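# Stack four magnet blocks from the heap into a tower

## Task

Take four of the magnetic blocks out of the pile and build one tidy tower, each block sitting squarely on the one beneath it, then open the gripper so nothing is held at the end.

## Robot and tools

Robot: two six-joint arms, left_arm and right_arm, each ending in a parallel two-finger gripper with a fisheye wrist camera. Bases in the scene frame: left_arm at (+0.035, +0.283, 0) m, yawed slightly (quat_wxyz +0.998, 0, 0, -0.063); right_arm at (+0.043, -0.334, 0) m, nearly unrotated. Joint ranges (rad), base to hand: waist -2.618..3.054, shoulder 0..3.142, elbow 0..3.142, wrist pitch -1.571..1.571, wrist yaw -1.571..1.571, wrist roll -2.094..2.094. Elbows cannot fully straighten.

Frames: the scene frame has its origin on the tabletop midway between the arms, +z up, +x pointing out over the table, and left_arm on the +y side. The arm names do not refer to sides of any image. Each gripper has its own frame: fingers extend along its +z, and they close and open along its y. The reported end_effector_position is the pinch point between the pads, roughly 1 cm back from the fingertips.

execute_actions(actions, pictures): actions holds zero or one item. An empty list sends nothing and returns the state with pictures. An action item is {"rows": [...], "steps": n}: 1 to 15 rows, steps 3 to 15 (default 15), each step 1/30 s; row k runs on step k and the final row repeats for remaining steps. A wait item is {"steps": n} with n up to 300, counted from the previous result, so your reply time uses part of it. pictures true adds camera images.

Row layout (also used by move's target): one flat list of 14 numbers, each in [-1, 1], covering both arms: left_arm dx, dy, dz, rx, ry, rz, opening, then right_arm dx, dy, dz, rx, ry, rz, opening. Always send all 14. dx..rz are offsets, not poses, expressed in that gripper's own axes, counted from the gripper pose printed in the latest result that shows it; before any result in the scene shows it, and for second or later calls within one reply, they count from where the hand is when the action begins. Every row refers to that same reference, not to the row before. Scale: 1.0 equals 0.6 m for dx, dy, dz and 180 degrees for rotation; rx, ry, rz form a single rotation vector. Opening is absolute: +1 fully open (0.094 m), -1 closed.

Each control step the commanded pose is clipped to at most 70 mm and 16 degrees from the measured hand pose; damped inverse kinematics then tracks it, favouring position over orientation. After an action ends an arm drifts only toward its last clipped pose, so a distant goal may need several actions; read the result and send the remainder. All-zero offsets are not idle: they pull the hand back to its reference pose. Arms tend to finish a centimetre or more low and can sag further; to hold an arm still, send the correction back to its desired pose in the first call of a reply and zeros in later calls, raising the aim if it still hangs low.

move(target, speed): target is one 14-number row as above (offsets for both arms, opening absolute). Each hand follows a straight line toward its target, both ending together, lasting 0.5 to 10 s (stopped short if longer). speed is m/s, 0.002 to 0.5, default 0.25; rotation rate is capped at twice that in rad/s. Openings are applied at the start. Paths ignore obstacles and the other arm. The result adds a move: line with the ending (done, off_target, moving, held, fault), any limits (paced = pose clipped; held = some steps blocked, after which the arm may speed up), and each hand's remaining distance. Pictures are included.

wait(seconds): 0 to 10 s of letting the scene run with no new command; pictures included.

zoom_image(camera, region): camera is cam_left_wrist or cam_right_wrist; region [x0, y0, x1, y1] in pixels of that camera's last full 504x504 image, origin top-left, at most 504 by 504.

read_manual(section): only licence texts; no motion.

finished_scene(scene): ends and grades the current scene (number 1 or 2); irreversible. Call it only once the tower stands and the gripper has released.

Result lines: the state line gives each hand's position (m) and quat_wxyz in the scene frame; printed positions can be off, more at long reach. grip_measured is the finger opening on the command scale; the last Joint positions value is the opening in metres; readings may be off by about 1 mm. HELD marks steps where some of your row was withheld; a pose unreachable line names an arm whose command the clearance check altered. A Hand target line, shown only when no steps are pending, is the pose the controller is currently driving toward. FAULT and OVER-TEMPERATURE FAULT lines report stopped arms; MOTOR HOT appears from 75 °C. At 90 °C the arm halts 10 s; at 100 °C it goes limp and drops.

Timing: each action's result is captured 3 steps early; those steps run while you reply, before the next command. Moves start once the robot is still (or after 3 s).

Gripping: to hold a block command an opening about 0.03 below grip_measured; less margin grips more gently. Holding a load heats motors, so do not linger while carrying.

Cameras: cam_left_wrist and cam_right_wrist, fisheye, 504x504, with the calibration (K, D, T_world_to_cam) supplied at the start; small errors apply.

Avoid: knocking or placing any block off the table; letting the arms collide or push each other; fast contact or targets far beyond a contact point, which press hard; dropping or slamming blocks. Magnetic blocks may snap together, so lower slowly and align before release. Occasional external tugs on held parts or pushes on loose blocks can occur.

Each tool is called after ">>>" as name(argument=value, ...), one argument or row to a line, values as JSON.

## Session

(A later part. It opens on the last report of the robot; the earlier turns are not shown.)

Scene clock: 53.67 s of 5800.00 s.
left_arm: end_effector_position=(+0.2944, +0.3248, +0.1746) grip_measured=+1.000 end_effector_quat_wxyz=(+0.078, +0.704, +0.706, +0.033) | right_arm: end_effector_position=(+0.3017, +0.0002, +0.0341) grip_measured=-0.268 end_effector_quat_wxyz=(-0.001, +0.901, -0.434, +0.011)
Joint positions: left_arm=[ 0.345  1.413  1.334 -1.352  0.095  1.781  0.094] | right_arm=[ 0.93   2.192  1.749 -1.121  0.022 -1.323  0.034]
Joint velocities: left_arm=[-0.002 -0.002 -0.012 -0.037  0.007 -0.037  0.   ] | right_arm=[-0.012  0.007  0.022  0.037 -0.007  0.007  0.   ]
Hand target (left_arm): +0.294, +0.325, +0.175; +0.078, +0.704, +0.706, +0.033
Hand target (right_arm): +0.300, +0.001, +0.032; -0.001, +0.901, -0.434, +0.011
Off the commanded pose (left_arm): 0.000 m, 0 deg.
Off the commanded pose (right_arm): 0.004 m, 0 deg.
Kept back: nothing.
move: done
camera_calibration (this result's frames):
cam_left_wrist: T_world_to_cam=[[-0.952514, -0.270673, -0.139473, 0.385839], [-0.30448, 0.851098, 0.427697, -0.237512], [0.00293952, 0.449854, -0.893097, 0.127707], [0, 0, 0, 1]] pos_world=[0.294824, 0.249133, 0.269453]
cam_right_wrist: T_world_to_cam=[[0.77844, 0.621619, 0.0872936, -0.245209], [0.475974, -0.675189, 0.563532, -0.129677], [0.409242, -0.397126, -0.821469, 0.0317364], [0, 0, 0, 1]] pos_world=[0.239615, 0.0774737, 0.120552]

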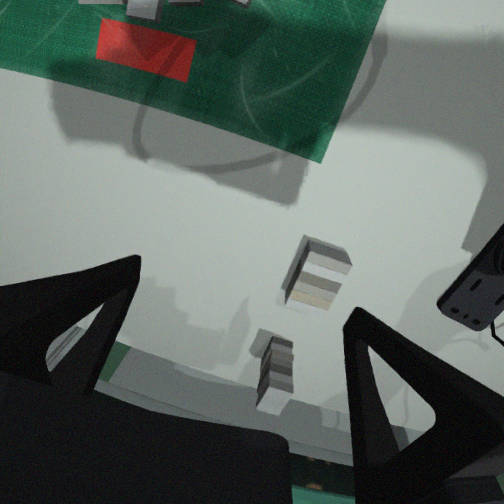

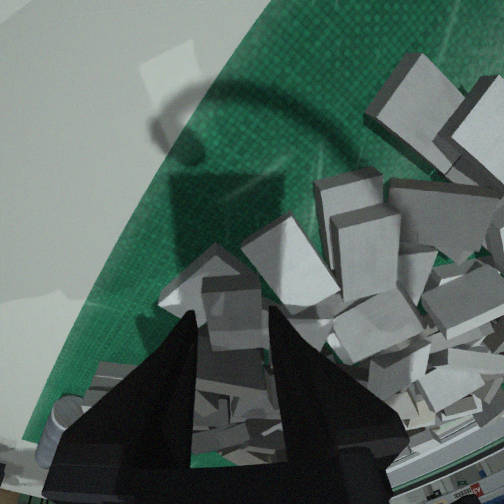

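Needs a little more depth.

>>> move(
  target=[0,0,0,0,0,0,1,0,0,0.012,0,0,0,-0.27],
  speed=0.03,
)

>>> move(
  target=[0,0,0,0,0,0,1,0,0,0,0,0,0,-0.53],
)

>>> zoom_image(
  camera="cam_right_wrist",
  region=[140,190,340,390],
)

Scene clock: 54.60 s of 5800.00 s.
left_arm: end_effector_position=(+0.2944, +0.3248, +0.1746) grip_measured=+1.000 end_effector_quat_wxyz=(+0.078, +0.704, +0.706, +0.033) | right_arm: end_effector_position=(+0.3041, +0.0033, +0.0341) grip_measured=-0.268 end_effector_quat_wxyz=(-0.009, +0.901, -0.434, +0.013)
Joint positions: left_arm=[ 0.345  1.413  1.334 -1.352  0.095  1.781  0.094] | right_arm=[ 0.93   2.192  1.749 -1.105  0.022 -1.323  0.034]
Joint velocities: left_arm=[-0.002  0.012 -0.012  0.051  0.022  0.066  0.   ] | right_arm=[-0.007 -0.012 -0.007 -0.095 -0.022 -0.022 -0.001]
Hand target (left_arm): +0.294, +0.325, +0.175; +0.078, +0.704, +0.706, +0.033
Hand target (right_arm): +0.302, +0.000, +0.027; -0.001, +0.901, -0.434, +0.011
Off the commanded pose (left_arm): 0.000 m, 0 deg.
Off the commanded pose (right_arm): 0.008 m, 1 deg.
Kept back: nothing.
move: done
camera_calibration (this result's frames):
cam_left_wrist: T_world_to_cam=[[-0.952514, -0.270673, -0.139473, 0.385839], [-0.30448, 0.851098, 0.427697, -0.237512], [0.00293952, 0.449854, -0.893097, 0.127707], [0, 0, 0, 1]] pos_world=[0.294824, 0.249133, 0.269453]
cam_right_wrist: T_world_to_cam=[[0.777518, 0.620408, 0.102763, -0.249305], [0.470522, -0.682345, 0.559477, -0.126898], [0.417224, -0.386651, -0.822451, 0.0296242], [0, 0, 0, 1]] pos_world=[0.241187, 0.0795367, 0.12098]

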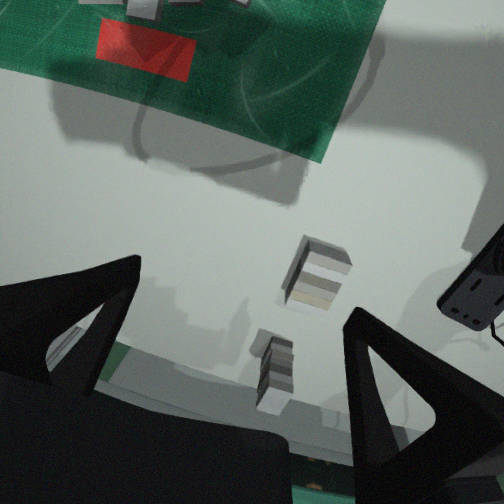

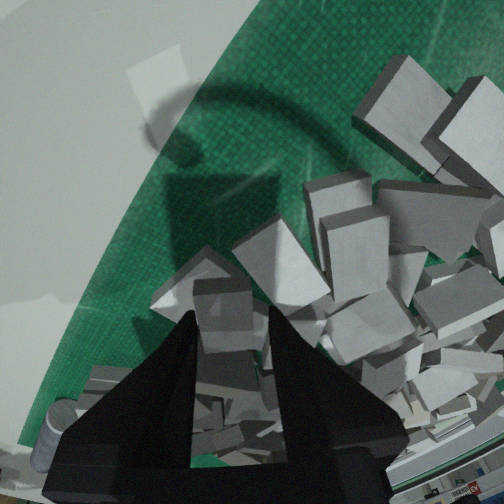

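Scene clock: 55.10 s of 5800.00 s.
left_arm: end_effector_position=(+0.2944, +0.3248, +0.1746) grip_measured=+1.000 end_effector_quat_wxyz=(+0.078, +0.704, +0.706, +0.033) | right_arm: end_effector_position=(+0.3039, +0.0028, +0.0341) grip_measured=-0.528 end_effector_quat_wxyz=(-0.008, +0.901, -0.434, +0.013)
Joint positions: left_arm=[ 0.345  1.413  1.334 -1.352  0.095  1.781  0.094] | right_arm=[ 0.93   2.192  1.749 -1.107  0.022 -1.323  0.022]
Joint velocities: left_arm=[-0.002 -0.022 -0.002  0.007  0.037  0.081  0.   ] | right_arm=[-0.002 -0.017  0.002 -0.022  0.037  0.037 -0.001]
Hand target (left_arm): +0.294, +0.325, +0.175; +0.078, +0.704, +0.706, +0.033
Hand target (right_arm): +0.304, +0.003, +0.034; -0.009, +0.901, -0.434, +0.013
Off the commanded pose (left_arm): 0.000 m, 0 deg.
Off the commanded pose (right_arm): 0.001 m, 0 deg.
Kept back: nothing.
move: done
camera_calibration (this result's frames):
cam_left_wrist: T_world_to_cam=[[-0.952514, -0.270673, -0.139473, 0.385839], [-0.30448, 0.851098, 0.427697, -0.237512], [0.00293952, 0.449854, -0.893097, 0.127707], [0, 0, 0, 1]] pos_world=[0.294824, 0.249133, 0.269453]
cam_right_wrist: T_world_to_cam=[[0.777607, 0.620627, 0.100739, -0.248747], [0.470948, -0.681074, 0.560666, -0.12732], [0.416576, -0.388535, -0.821891, 0.0296919], [0, 0, 0, 1]] pos_world=[0.24102, 0.079201, 0.120846]

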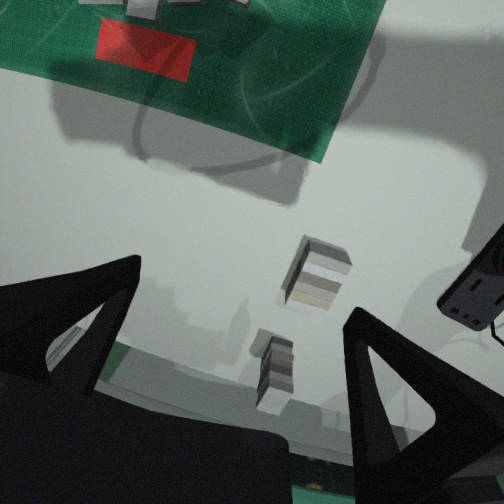

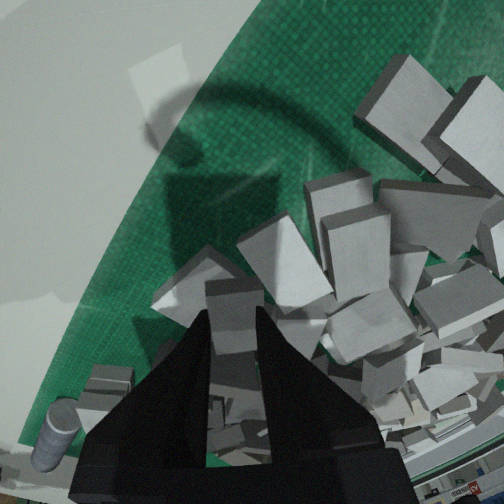

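Region (140, 190, 340, 390) of cam_right_wrist's 504x504 image, scaled by 2.520, with more detail than that image has.

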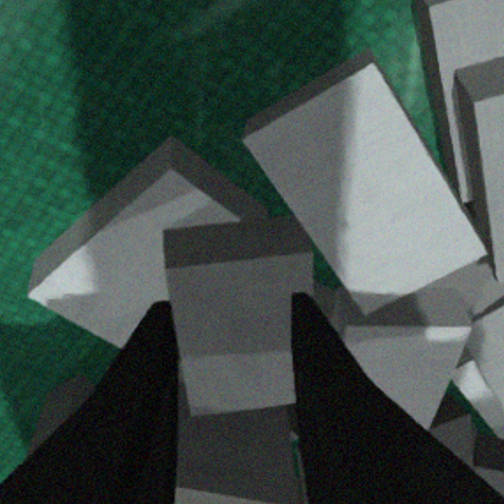

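>>> move(
  target=[0,0,0,0,0,0,1,0,0,0,0,0,0,-0.27],
)

>>> move(
  target=[0,0,0,0,0,0,1,0,0.003,0.014,0,0,0,-0.27],
  speed=0.03,
)

>>> zoom_image(
  camera="cam_right_wrist",
  region=[140,190,340,390],
)

Scene clock: 56.03 s of 5800.00 s.
left_arm: end_effector_position=(+0.2944, +0.3248, +0.1746) grip_measured=+1.000 end_effector_quat_wxyz=(+0.078, +0.704, +0.706, +0.033) | right_arm: end_effector_position=(+0.3039, +0.0028, +0.0341) grip_measured=-0.272 end_effector_quat_wxyz=(-0.008, +0.901, -0.434, +0.013)
Joint positions: left_arm=[ 0.345  1.413  1.334 -1.352  0.095  1.781  0.094] | right_arm=[ 0.93   2.192  1.749 -1.107  0.022 -1.323  0.034]
Joint velocities: left_arm=[ 0.012 -0.022  0.012 -0.066  0.007  0.007  0.   ] | right_arm=[ 0.012 -0.002  0.002 -0.007 -0.007 -0.022  0.001]
Hand target (left_arm): +0.294, +0.325, +0.175; +0.078, +0.704, +0.706, +0.033
Hand target (right_arm): +0.304, +0.003, +0.034; -0.008, +0.901, -0.434, +0.013
Off the commanded pose (left_arm): 0.000 m, 0 deg.
Off the commanded pose (right_arm): 0.000 m, 0 deg.
Kept back: nothing.
move: done
camera_calibration (this result's frames):
cam_left_wrist: T_world_to_cam=[[-0.952514, -0.270673, -0.139473, 0.385839], [-0.30448, 0.851098, 0.427697, -0.237512], [0.00293952, 0.449854, -0.893097, 0.127707], [0, 0, 0, 1]] pos_world=[0.294824, 0.249133, 0.269453]
cam_right_wrist: T_world_to_cam=[[0.777607, 0.620627, 0.100739, -0.248747], [0.470948, -0.681074, 0.560666, -0.12732], [0.416576, -0.388535, -0.821891, 0.0296919], [0, 0, 0, 1]] pos_world=[0.24102, 0.079201, 0.120846]

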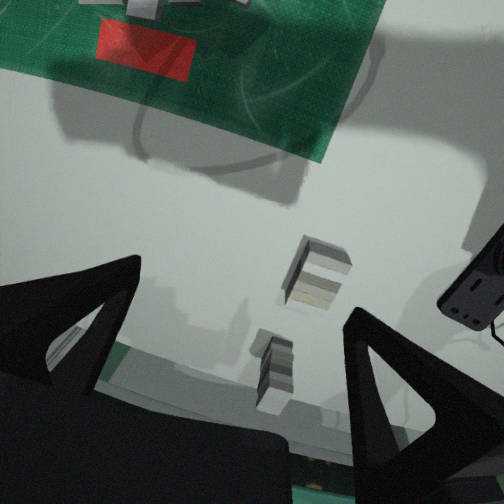

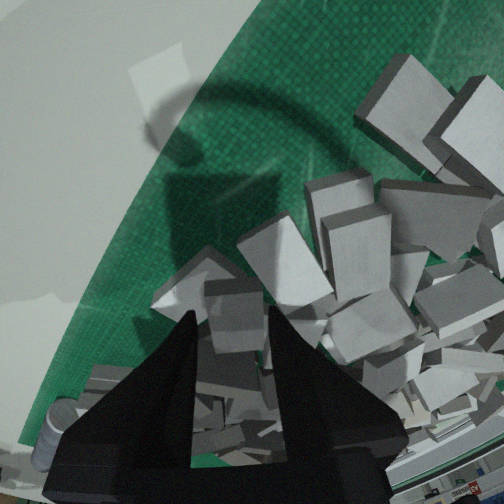

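Scene clock: 56.73 s of 5800.00 s.
left_arm: end_effector_position=(+0.2944, +0.3248, +0.1746) grip_measured=+1.000 end_effector_quat_wxyz=(+0.078, +0.704, +0.706, +0.033) | right_arm: end_effector_position=(+0.3049, +0.0041, +0.0326) grip_measured=-0.272 end_effector_quat_wxyz=(-0.012, +0.901, -0.434, +0.014)
Joint positions: left_arm=[ 0.345  1.413  1.334 -1.352  0.095  1.781  0.094] | right_arm=[ 0.93   2.192  1.743 -1.093  0.022 -1.323  0.034]
Joint velocities: left_arm=[ 0.002  0.002  0.002  0.022  0.007 -0.022  0.   ] | right_arm=[ 0.007 -0.002 -0.007  0.007  0.022  0.051 -0.   ]
Hand target (left_arm): +0.294, +0.325, +0.175; +0.078, +0.704, +0.706, +0.033
Hand target (right_arm): +0.303, +0.002, +0.026; -0.008, +0.901, -0.434, +0.013
Off the commanded pose (left_arm): 0.000 m, 0 deg.
Off the commanded pose (right_arm): 0.008 m, 0 deg.
Kept back: nothing.
move: done
camera_calibration (this result's frames):
cam_left_wrist: T_world_to_cam=[[-0.952514, -0.270673, -0.139473, 0.385839], [-0.30448, 0.851098, 0.427697, -0.237512], [0.00293952, 0.449854, -0.893097, 0.127707], [0, 0, 0, 1]] pos_world=[0.294824, 0.249133, 0.269453]
cam_right_wrist: T_world_to_cam=[[0.777099, 0.619961, 0.108466, -0.250282], [0.46823, -0.68464, 0.558595, -0.125114], [0.420567, -0.383297, -0.822318, 0.0272841], [0, 0, 0, 1]] pos_world=[0.241602, 0.0799651, 0.119471]

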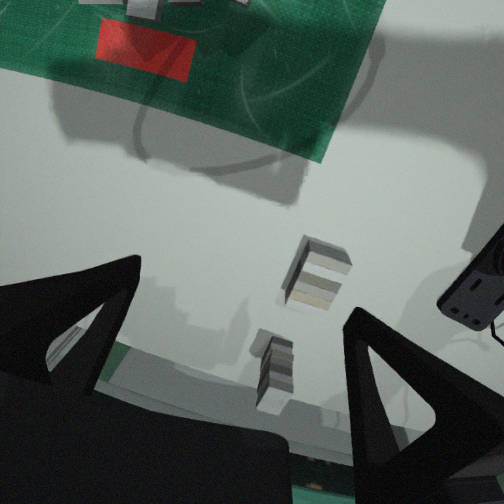

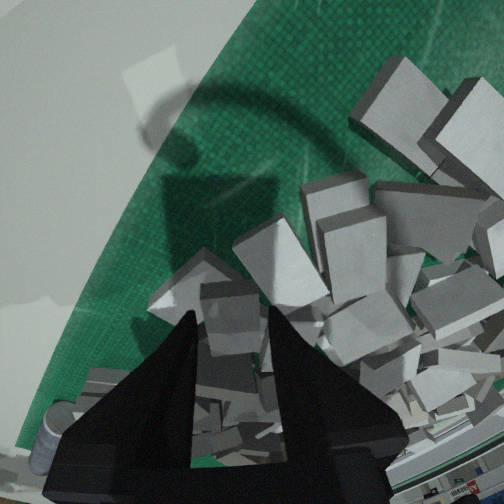

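Region (140, 190, 340, 390) of cam_right_wrist's 504x504 image, scaled by 2.520, with more detail than that image has.

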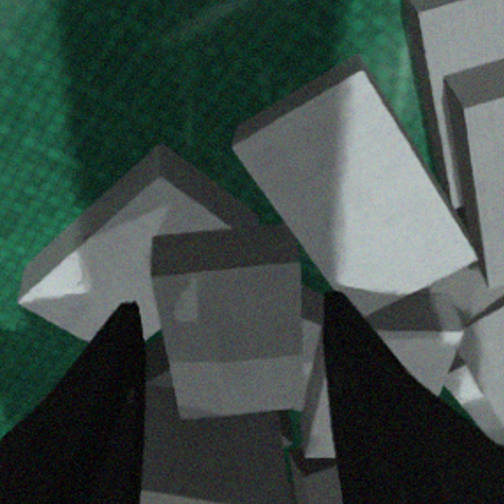

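>>> move(
  target=[0,0,0,0,0,0,1,-0.003,0.004,0,-0.005,0.008,0,-0.38],
  speed=0.03,
)

>>> move(
  target=[0,0,0,0,0,0,1,0,0.003,0.014,0,0,0,-0.38],
  speed=0.03,
)

>>> zoom_image(
  camera="cam_right_wrist",
  region=[140,190,340,390],
)

Scene clock: 57.70 s of 5800.00 s.
left_arm: end_effector_position=(+0.2944, +0.3248, +0.1746) grip_measured=+1.000 end_effector_quat_wxyz=(+0.078, +0.704, +0.706, +0.033) | right_arm: end_effector_position=(+0.3041, +0.0033, +0.0326) grip_measured=-0.378 end_effector_quat_wxyz=(-0.008, +0.900, -0.435, +0.020)
Joint positions: left_arm=[ 0.345  1.413  1.334 -1.352  0.095  1.781  0.094] | right_arm=[ 0.936  2.192  1.743 -1.097  0.036 -1.317  0.029]
Joint velocities: left_arm=[-0.002  0.012 -0.012 -0.066  0.037 -0.022  0.   ] | right_arm=[ 0.002  0.022 -0.017 -0.051 -0.022 -0.051  0.001]
Hand target (left_arm): +0.294, +0.325, +0.175; +0.078, +0.704, +0.706, +0.033
Hand target (right_arm): +0.302, +0.004, +0.032; +0.001, +0.900, -0.435, +0.022
Off the commanded pose (left_arm): 0.000 m, 0 deg.
Off the commanded pose (right_arm): 0.002 m, 1 deg.
Kept back: nothing.
move: done
camera_calibration (this result's frames):
cam_left_wrist: T_world_to_cam=[[-0.952514, -0.270673, -0.139473, 0.385839], [-0.30448, 0.851098, 0.427697, -0.237512], [0.00293952, 0.449854, -0.893097, 0.127707], [0, 0, 0, 1]] pos_world=[0.294824, 0.249133, 0.269453]
cam_right_wrist: T_world_to_cam=[[0.776704, 0.620633, 0.107454, -0.249046], [0.463301, -0.678508, 0.57007, -0.124275], [0.426713, -0.392992, -0.814539, 0.0252045], [0, 0, 0, 1]] pos_world=[0.240256, 0.0801496, 0.118136]

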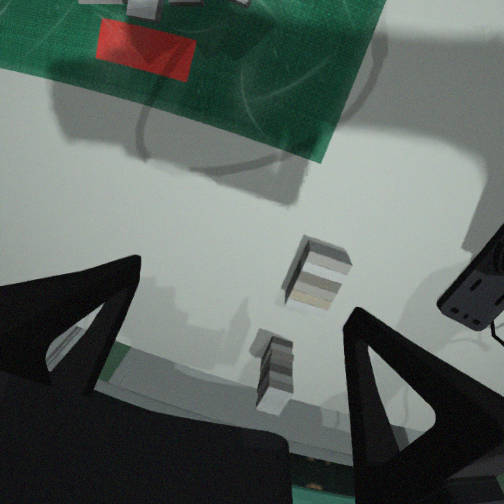

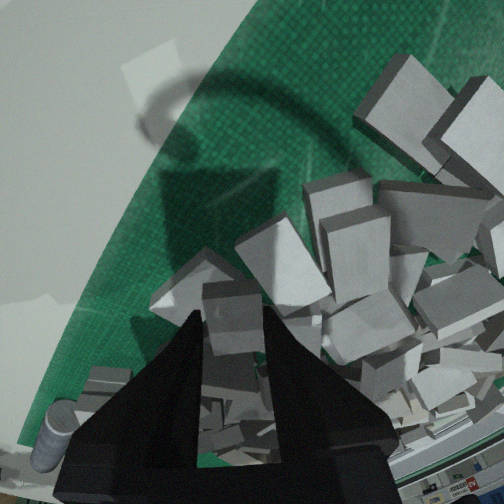

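Scene clock: 58.47 s of 5800.00 s.
left_arm: end_effector_position=(+0.2944, +0.3248, +0.1746) grip_measured=+1.000 end_effector_quat_wxyz=(+0.078, +0.704, +0.706, +0.033) | right_arm: end_effector_position=(+0.3035, +0.0032, +0.0295) grip_measured=-0.378 end_effector_quat_wxyz=(-0.009, +0.900, -0.435, +0.019)
Joint positions: left_arm=[ 0.345  1.413  1.334 -1.352  0.095  1.781  0.094] | right_arm=[ 0.936  2.192  1.73  -1.084  0.033 -1.317  0.029]
Joint velocities: left_arm=[ 0.007 -0.007  0.002 -0.007 -0.022 -0.022  0.   ] | right_arm=[-0.002  0.002 -0.037  0.022 -0.007 -0.022 -0.   ]
Hand target (left_arm): +0.294, +0.325, +0.175; +0.078, +0.704, +0.706, +0.033
Hand target (right_arm): +0.303, +0.002, +0.024; -0.008, +0.900, -0.435, +0.020
Off the commanded pose (left_arm): 0.000 m, 0 deg.
Off the commanded pose (right_arm): 0.005 m, 0 deg.
Kept back: nothing.
move: done
camera_calibration (this result's frames):
cam_left_wrist: T_world_to_cam=[[-0.952514, -0.270673, -0.139473, 0.385839], [-0.30448, 0.851098, 0.427697, -0.237512], [0.00293952, 0.449854, -0.893097, 0.127707], [0, 0, 0, 1]] pos_world=[0.294824, 0.249133, 0.269453]
cam_right_wrist: T_world_to_cam=[[0.776843, 0.620445, 0.107529, -0.248166], [0.464297, -0.679738, 0.567789, -0.12249], [0.425374, -0.391158, -0.81612, 0.023362], [0, 0, 0, 1]] pos_world=[0.23972, 0.079851, 0.1153]

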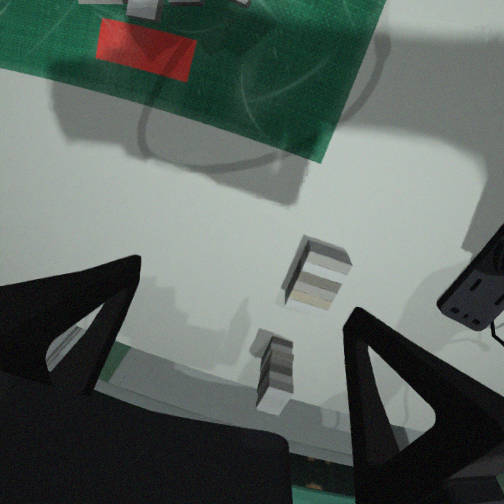

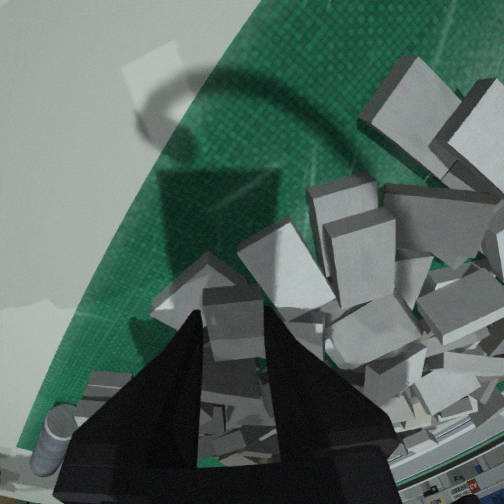

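Region (140, 190, 340, 390) of cam_right_wrist's 504x504 image, scaled by 2.520, with more detail than that image has.

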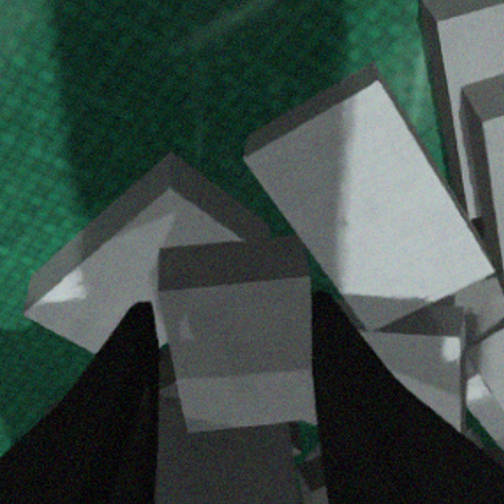

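>>> move(
  target=[0,0,0,0,0,0,1,0,0,0.008,0,0,0,-0.53],
  speed=0.03,
)

>>> zoom_image(
  camera="cam_right_wrist",
  region=[140,190,340,390],
)

Scene clock: 59.40 s of 5800.00 s.
left_arm: end_effector_position=(+0.2944, +0.3248, +0.1746) grip_measured=+1.000 end_effector_quat_wxyz=(+0.078, +0.704, +0.706, +0.033) | right_arm: end_effector_position=(+0.3036, +0.0034, +0.0290) grip_measured=-0.487 end_effector_quat_wxyz=(-0.010, +0.900, -0.435, +0.019)
Joint positions: left_arm=[ 0.345  1.413  1.334 -1.352  0.095  1.781  0.094] | right_arm=[ 0.936  2.192  1.728 -1.08   0.033 -1.317  0.024]
Joint velocities: left_arm=[-0.002 -0.012  0.012 -0.051 -0.007 -0.022  0.   ] | right_arm=[-0.012  0.017  0.007  0.007 -0.022  0.007 -0.001]
Hand target (left_arm): +0.294, +0.325, +0.175; +0.078, +0.704, +0.706, +0.033
Hand target (right_arm): +0.304, +0.003, +0.025; -0.009, +0.900, -0.435, +0.019
Off the commanded pose (left_arm): 0.000 m, 0 deg.
Off the commanded pose (right_arm): 0.004 m, 0 deg.
Kept back: nothing.
move: done
camera_calibration (this result's frames):
cam_left_wrist: T_world_to_cam=[[-0.952514, -0.270673, -0.139473, 0.385839], [-0.30448, 0.851098, 0.427697, -0.237512], [0.00293952, 0.449854, -0.893097, 0.127707], [0, 0, 0, 1]] pos_world=[0.294824, 0.249133, 0.269453]
cam_right_wrist: T_world_to_cam=[[0.776744, 0.620313, 0.108998, -0.248392], [0.463776, -0.680429, 0.567386, -0.121985], [0.426123, -0.390163, -0.816206, 0.0227738], [0, 0, 0, 1]] pos_world=[0.239806, 0.0799643, 0.114875]

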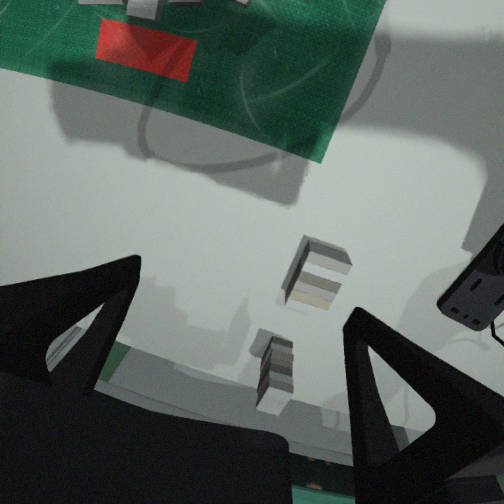

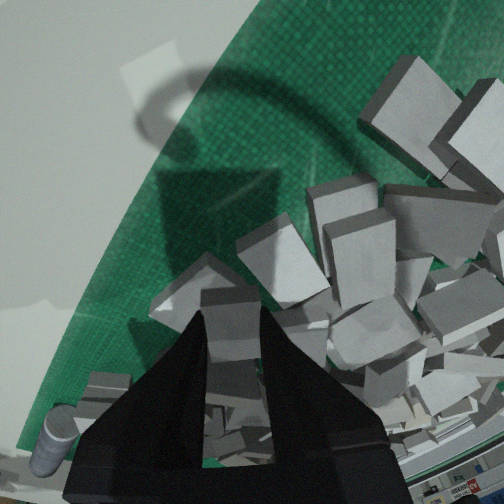

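Region (140, 190, 340, 390) of cam_right_wrist's 504x504 image, scaled by 2.520, with more detail than that image has.

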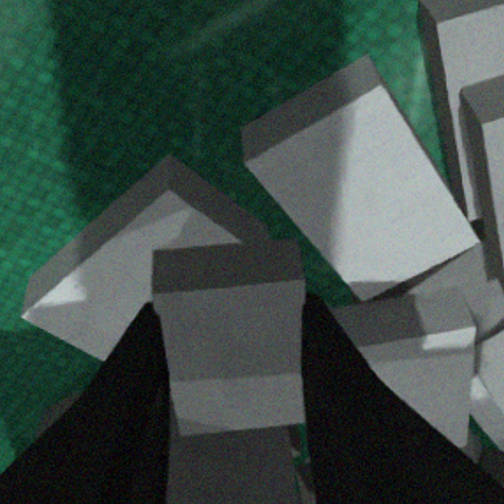

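>>> move(
  target=[0,0,0,0,0,0,1,0,0,-0.085,0,0,0,-0.53],
  speed=0.1,
)

>>> move(
  target=[0,0,0,0,0,0,1,0.125,0.137,-0.02,0,0,0.075,-0.53],
  speed=0.15,
)

Scene clock: 60.73 s of 5800.00 s.
left_arm: end_effector_position=(+0.2944, +0.3248, +0.1746) grip_measured=+1.000 end_effector_quat_wxyz=(+0.078, +0.704, +0.706, +0.033) | right_arm: end_effector_position=(+0.2992, -0.0026, +0.0635) grip_measured=-0.487 end_effector_quat_wxyz=(+0.009, +0.901, -0.434, +0.015)
Joint positions: left_arm=[ 0.345  1.413  1.334 -1.352  0.095  1.781  0.094] | right_arm=[ 0.936  2.177  1.842 -1.247  0.034 -1.317  0.024]
Joint velocities: left_arm=[ 0.017  0.017  0.012  0.037 -0.022  0.081  0.   ] | right_arm=[-0.002  0.007 -0.017 -0.007 -0.081  0.007 -0.001]
Hand target (left_arm): +0.294, +0.325, +0.175; +0.078, +0.704, +0.706, +0.033
Hand target (right_arm): +0.300, +0.003, +0.080; -0.010, +0.900, -0.435, +0.019
Off the commanded pose (left_arm): 0.000 m, 0 deg.
Off the commanded pose (right_arm): 0.018 m, 2 deg.
Kept back: nothing.
move: off_target (right_arm)
camera_calibration (this result's frames):
cam_left_wrist: T_world_to_cam=[[-0.952514, -0.270673, -0.139473, 0.385839], [-0.30448, 0.851098, 0.427697, -0.237512], [0.00293952, 0.449854, -0.893097, 0.127707], [0, 0, 0, 1]] pos_world=[0.294824, 0.249133, 0.269453]
cam_right_wrist: T_world_to_cam=[[0.778765, 0.62305, 0.0730319, -0.243335], [0.476471, -0.663206, 0.577177, -0.147919], [0.408046, -0.414688, -0.813347, 0.0556011], [0, 0, 0, 1]] pos_world=[0.237292, 0.0765665, 0.148369]

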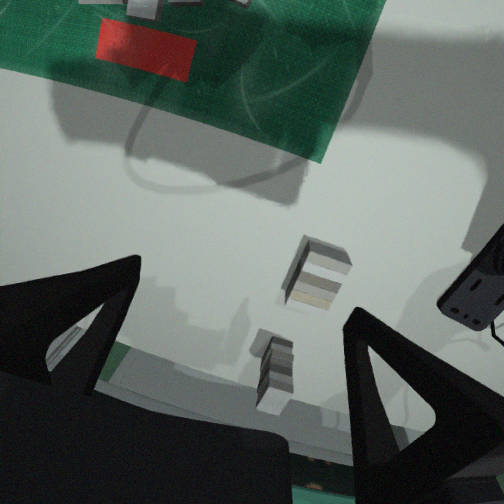

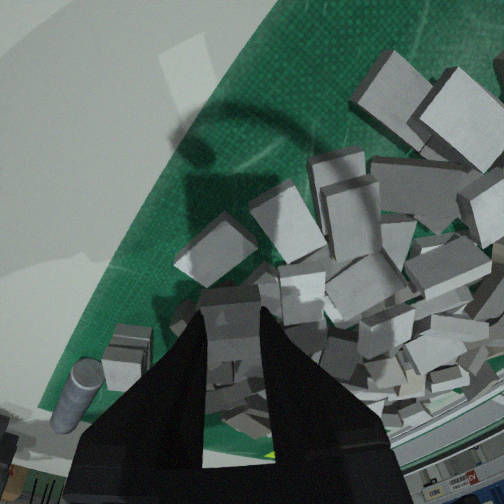

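Scene clock: 62.00 s of 5800.00 s.
left_arm: end_effector_position=(+0.2944, +0.3248, +0.1746) grip_measured=+1.000 end_effector_quat_wxyz=(+0.078, +0.704, +0.706, +0.033) | right_arm: end_effector_position=(+0.2785, -0.1104, +0.0721) grip_measured=-0.487 end_effector_quat_wxyz=(+0.017, +0.847, -0.532, +0.014)
Joint positions: left_arm=[ 0.345  1.413  1.334 -1.352  0.095  1.781  0.094] | right_arm=[ 0.786  1.819  1.362 -1.14   0.034 -1.243  0.024]
Joint velocities: left_arm=[-0.002  0.002 -0.012 -0.066  0.022  0.066  0.   ] | right_arm=[ 0.017 -0.032 -0.012  0.007  0.022  0.007 -0.   ]
Hand target (left_arm): +0.294, +0.325, +0.175; +0.078, +0.704, +0.706, +0.033
Hand target (right_arm): +0.280, -0.111, +0.077; +0.006, +0.843, -0.537, +0.015
Off the commanded pose (left_arm): 0.000 m, 0 deg.
Off the commanded pose (right_arm): 0.007 m, 1 deg.
Kept back: nothing.
move: done
camera_calibration (this result's frames):
cam_left_wrist: T_world_to_cam=[[-0.952514, -0.270673, -0.139473, 0.385839], [-0.30448, 0.851098, 0.427697, -0.237512], [0.00293952, 0.449854, -0.893097, 0.127707], [0, 0, 0, 1]] pos_world=[0.294824, 0.249133, 0.269453]
cam_right_wrist: T_world_to_cam=[[0.897685, 0.436334, 0.0614322, -0.213602], [0.322844, -0.746172, 0.582236, -0.181243], [0.299888, -0.502831, -0.810696, 0.0465895], [0, 0, 0, 1]] pos_world=[0.236289, -0.0186096, 0.156418]

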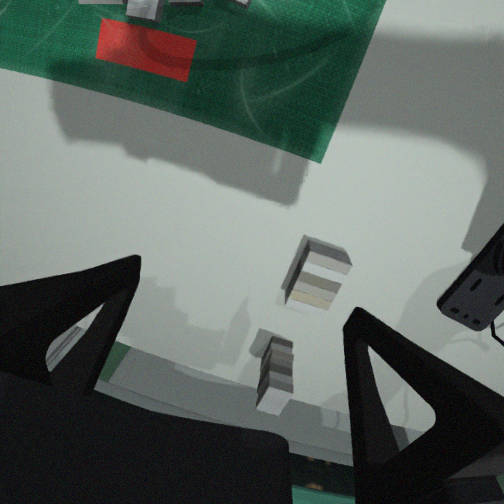

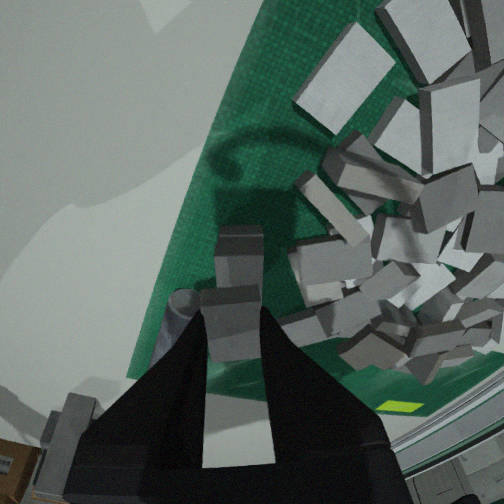

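>>> move(
  target=[0,0,0,0,0,0,1,0.004,-0.006,0.025,0.005,-0.008,0,-0.53],
  speed=0.05,
)

>>> zoom_image(
  camera="cam_right_wrist",
  region=[140,190,340,390],
)

Scene clock: 63.13 s of 5800.00 s.
left_arm: end_effector_position=(+0.2944, +0.3248, +0.1746) grip_measured=+1.000 end_effector_quat_wxyz=(+0.078, +0.704, +0.706, +0.033) | right_arm: end_effector_position=(+0.2837, -0.1112, +0.0599) grip_measured=-0.487 end_effector_quat_wxyz=(+0.005, +0.848, -0.530, +0.016)
Joint positions: left_arm=[ 0.345  1.413  1.334 -1.352  0.095  1.781  0.094] | right_arm=[ 0.773  1.819  1.312 -1.066  0.034 -1.26   0.024]
Joint velocities: left_arm=[-0.022 -0.017 -0.017  0.007  0.022 -0.037  0.   ] | right_arm=[ 0.007 -0.022  0.007  0.037  0.051 -0.007  0.001]
Hand target (left_arm): +0.294, +0.325, +0.175; +0.078, +0.704, +0.706, +0.033
Hand target (right_arm): +0.283, -0.112, +0.057; +0.003, +0.847, -0.532, +0.007
Off the commanded pose (left_arm): 0.000 m, 0 deg.
Off the commanded pose (right_arm): 0.003 m, 1 deg.
Kept back: nothing.
move: done
camera_calibration (this result's frames):
cam_left_wrist: T_world_to_cam=[[-0.952514, -0.270673, -0.139473, 0.385839], [-0.30448, 0.851098, 0.427697, -0.237512], [0.00293952, 0.449854, -0.893097, 0.127707], [0, 0, 0, 1]] pos_world=[0.294824, 0.249133, 0.269453]
cam_right_wrist: T_world_to_cam=[[0.894931, 0.438161, 0.0843337, -0.2175], [0.315437, -0.754933, 0.574958, -0.174878], [0.315591, -0.487946, -0.813825, 0.0320672], [0, 0, 0, 1]] pos_world=[0.23969, -0.0210744, 0.144987]

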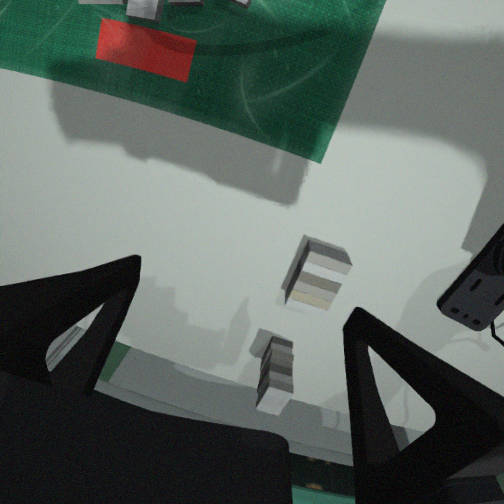

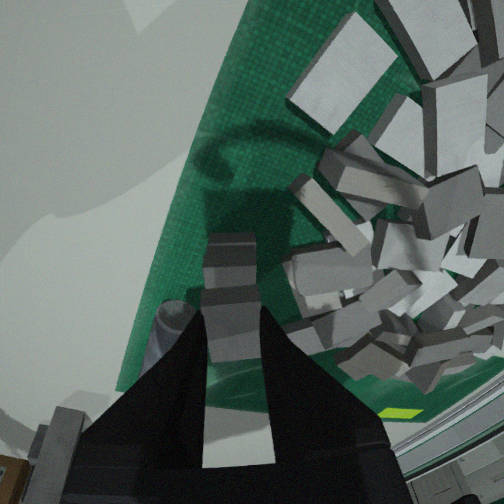

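Region (140, 190, 340, 390) of cam_right_wrist's 504x504 image, scaled by 2.520, with more detail than that image has.

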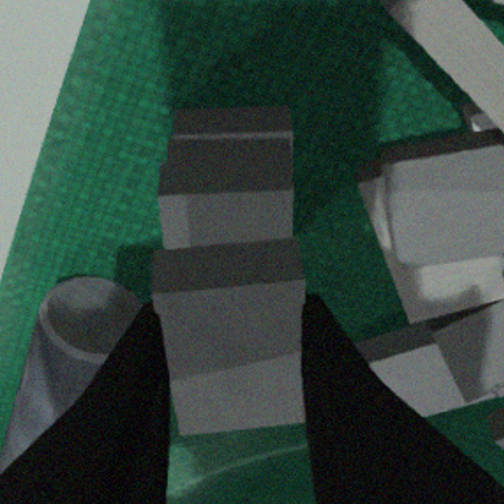

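>>> move(
  target=[0,0,0,0,0,0,1,-0.004,0.003,0.016,0,0,0.004,-0.53],
  speed=0.03,
)

>>> zoom_image(
  camera="cam_right_wrist",
  region=[140,190,340,390],
)

Scene clock: 64.07 s of 5800.00 s.
left_arm: end_effector_position=(+0.2944, +0.3248, +0.1746) grip_measured=+1.000 end_effector_quat_wxyz=(+0.078, +0.704, +0.706, +0.033) | right_arm: end_effector_position=(+0.2833, -0.1116, +0.0544) grip_measured=-0.487 end_effector_quat_wxyz=(+0.003, +0.844, -0.535, +0.017)
Joint positions: left_arm=[ 0.345  1.413  1.334 -1.352  0.095  1.781  0.094] | right_arm=[ 0.773  1.819  1.29  -1.039  0.034 -1.248  0.024]
Joint velocities: left_arm=[-0.007 -0.007 -0.027  0.007  0.007  0.007  0.   ] | right_arm=[ 0.007 -0.012 -0.007  0.066  0.007 -0.051  0.   ]
Hand target (left_arm): +0.294, +0.325, +0.175; +0.078, +0.704, +0.706, +0.033
Hand target (right_arm): +0.281, -0.110, +0.050; +0.005, +0.844, -0.536, +0.017
Off the commanded pose (left_arm): 0.000 m, 0 deg.
Off the commanded pose (right_arm): 0.005 m, 0 deg.
Kept back: nothing.
move: done
camera_calibration (this result's frames):
cam_left_wrist: T_world_to_cam=[[-0.952514, -0.270673, -0.139473, 0.385839], [-0.30448, 0.851098, 0.427697, -0.237512], [0.00293952, 0.449854, -0.893097, 0.127707], [0, 0, 0, 1]] pos_world=[0.294824, 0.249133, 0.269453]
cam_right_wrist: T_world_to_cam=[[0.899596, 0.427624, 0.0886796, -0.219287], [0.30487, -0.760305, 0.573577, -0.16942], [0.312699, -0.488952, -0.814337, 0.0283025], [0, 0, 0, 1]] pos_world=[0.240071, -0.0211996, 0.139669]

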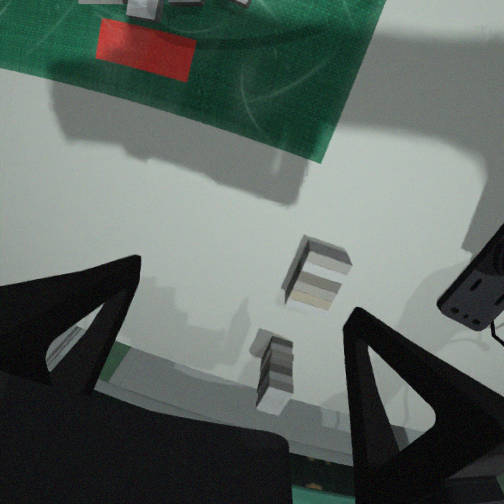

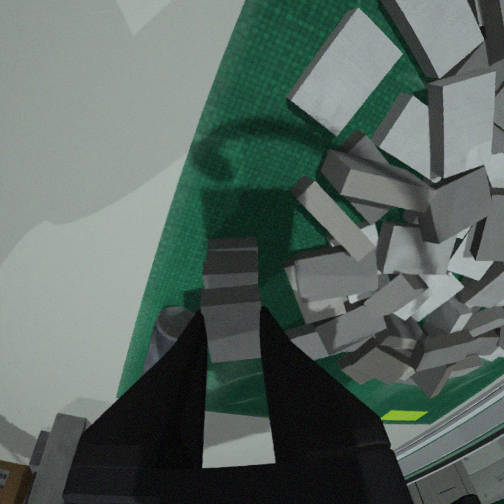

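Region (140, 190, 340, 390) of cam_right_wrist's 504x504 image, scaled by 2.520, with more detail than that image has.

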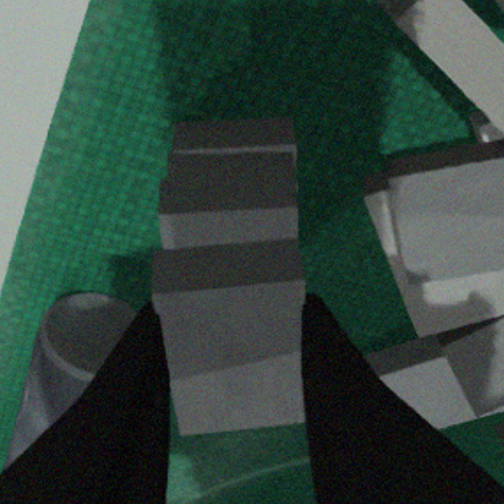

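>>> move(
  target=[0,0,0,0,0,0,1,-0.014,0.002,0.007,0,0,0,-0.53],
  speed=0.03,
)

>>> zoom_image(
  camera="cam_right_wrist",
  region=[140,190,340,390],
)

Scene clock: 65.03 s of 5800.00 s.
left_arm: end_effector_position=(+0.2944, +0.3248, +0.1746) grip_measured=+1.000 end_effector_quat_wxyz=(+0.078, +0.704, +0.706, +0.033) | right_arm: end_effector_position=(+0.2811, -0.1071, +0.0544) grip_measured=-0.487 end_effector_quat_wxyz=(-0.000, +0.844, -0.536, +0.018)
Joint positions: left_arm=[ 0.345  1.413  1.334 -1.352  0.095  1.781  0.094] | right_arm=[ 0.788  1.819  1.29  -1.034  0.035 -1.232  0.024]
Joint velocities: left_arm=[ 0.007  0.022 -0.002 -0.022  0.051 -0.007  0.   ] | right_arm=[-0.007  0.002 -0.007 -0.007 -0.066  0.007  0.   ]
Hand target (left_arm): +0.294, +0.325, +0.175; +0.078, +0.704, +0.706, +0.033
Hand target (right_arm): +0.279, -0.105, +0.050; +0.003, +0.845, -0.535, +0.017
Off the commanded pose (left_arm): 0.000 m, 0 deg.
Off the commanded pose (right_arm): 0.006 m, 0 deg.
Kept back: nothing.
move: done
camera_calibration (this result's frames):
cam_left_wrist: T_world_to_cam=[[-0.952514, -0.270673, -0.139473, 0.385839], [-0.30448, 0.851098, 0.427697, -0.237512], [0.00293952, 0.449854, -0.893097, 0.127707], [0, 0, 0, 1]] pos_world=[0.294824, 0.249133, 0.269453]
cam_right_wrist: T_world_to_cam=[[0.899812, 0.425876, 0.0947002, -0.219739], [0.301015, -0.763154, 0.571827, -0.164441], [0.315798, -0.48603, -0.81489, 0.0306906], [0, 0, 0, 1]] pos_world=[0.237531, -0.0169961, 0.139851]

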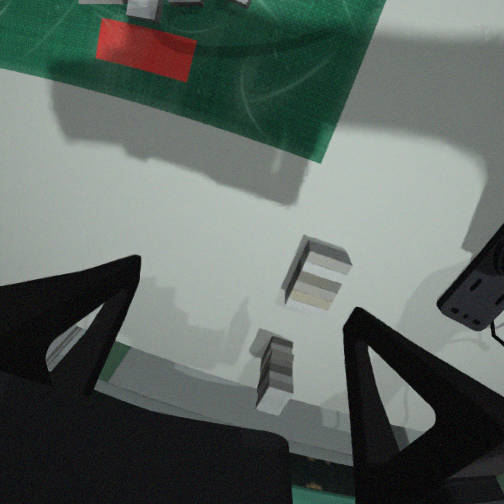

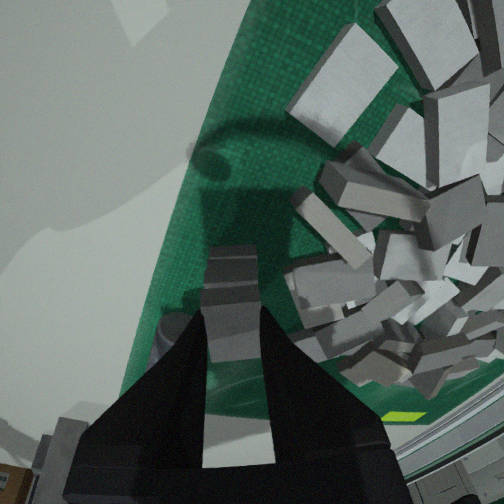

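Region (140, 190, 340, 390) of cam_right_wrist's 504x504 image, scaled by 2.520, with more detail than that image has.

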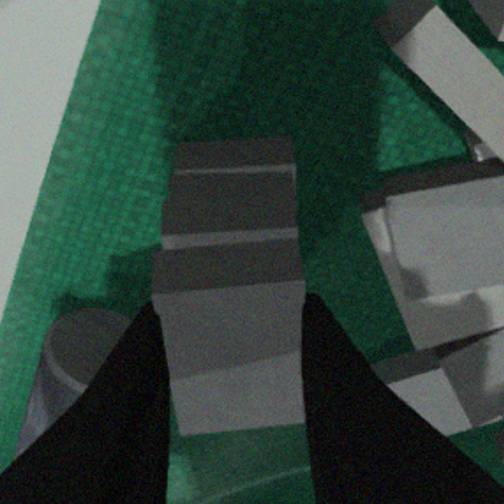

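>>> move(
  target=[0,0,0,0,0,0,1,0.003,0.003,0.011,0,0,0,-0.53],
  speed=0.03,
)

>>> zoom_image(
  camera="cam_right_wrist",
  region=[140,190,340,390],
)

Scene clock: 65.97 s of 5800.00 s.
left_arm: end_effector_position=(+0.2944, +0.3248, +0.1746) grip_measured=+1.000 end_effector_quat_wxyz=(+0.078, +0.704, +0.706, +0.033) | right_arm: end_effector_position=(+0.2795, -0.1087, +0.0496) grip_measured=-0.487 end_effector_quat_wxyz=(+0.001, +0.844, -0.536, +0.018)
Joint positions: left_arm=[ 0.345  1.413  1.334 -1.352  0.095  1.781  0.094] | right_arm=[ 0.788  1.819  1.27  -1.017  0.035 -1.231  0.024]
Joint velocities: left_arm=[-0.002 -0.012 -0.007 -0.007  0.022 -0.007  0.   ] | right_arm=[-0.022  0.017 -0.002  0.007  0.037  0.051 -0.001]
Hand target (left_arm): +0.294, +0.325, +0.175; +0.078, +0.704, +0.706, +0.033
Hand target (right_arm): +0.280, -0.110, +0.048; -0.000, +0.844, -0.536, +0.018
Off the commanded pose (left_arm): 0.000 m, 0 deg.
Off the commanded pose (right_arm): 0.002 m, 0 deg.
Kept back: nothing.
move: done
camera_calibration (this result's frames):
cam_left_wrist: T_world_to_cam=[[-0.952514, -0.270673, -0.139473, 0.385839], [-0.30448, 0.851098, 0.427697, -0.237512], [0.00293952, 0.449854, -0.893097, 0.127707], [0, 0, 0, 1]] pos_world=[0.294824, 0.249133, 0.269453]
cam_right_wrist: T_world_to_cam=[[0.900499, 0.425043, 0.0918669, -0.217331], [0.301373, -0.762292, 0.572787, -0.162475], [0.313488, -0.488108, -0.81454, 0.0269328], [0, 0, 0, 1]] pos_world=[0.236229, -0.0183318, 0.134967]

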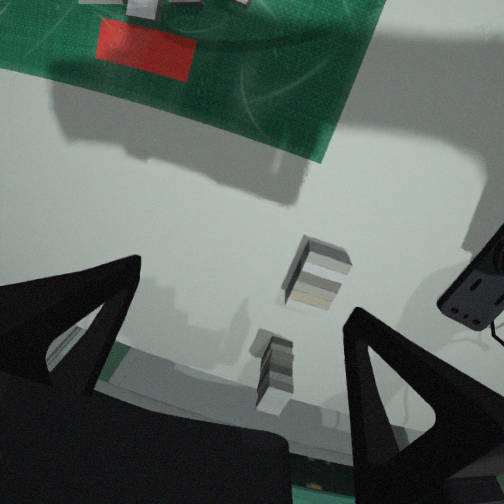

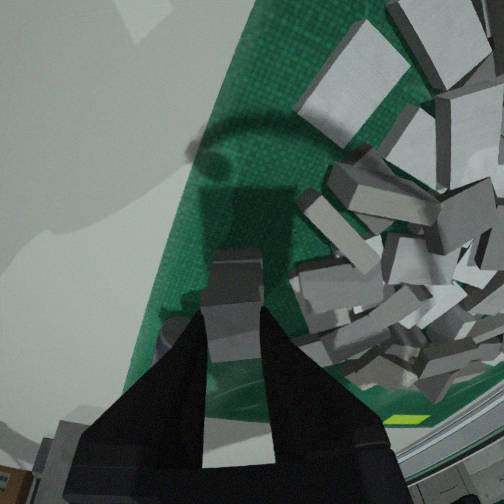

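Region (140, 190, 340, 390) of cam_right_wrist's 504x504 image, scaled by 2.520, with more detail than that image has.

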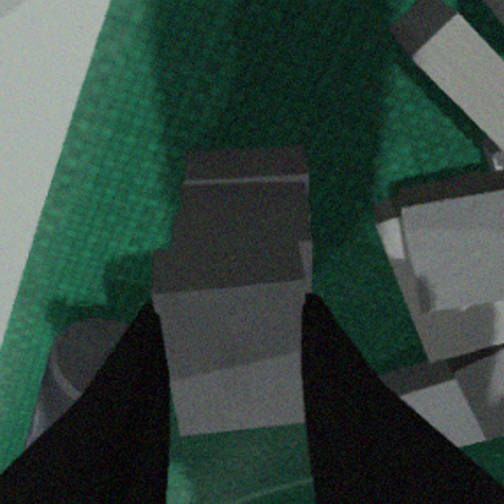

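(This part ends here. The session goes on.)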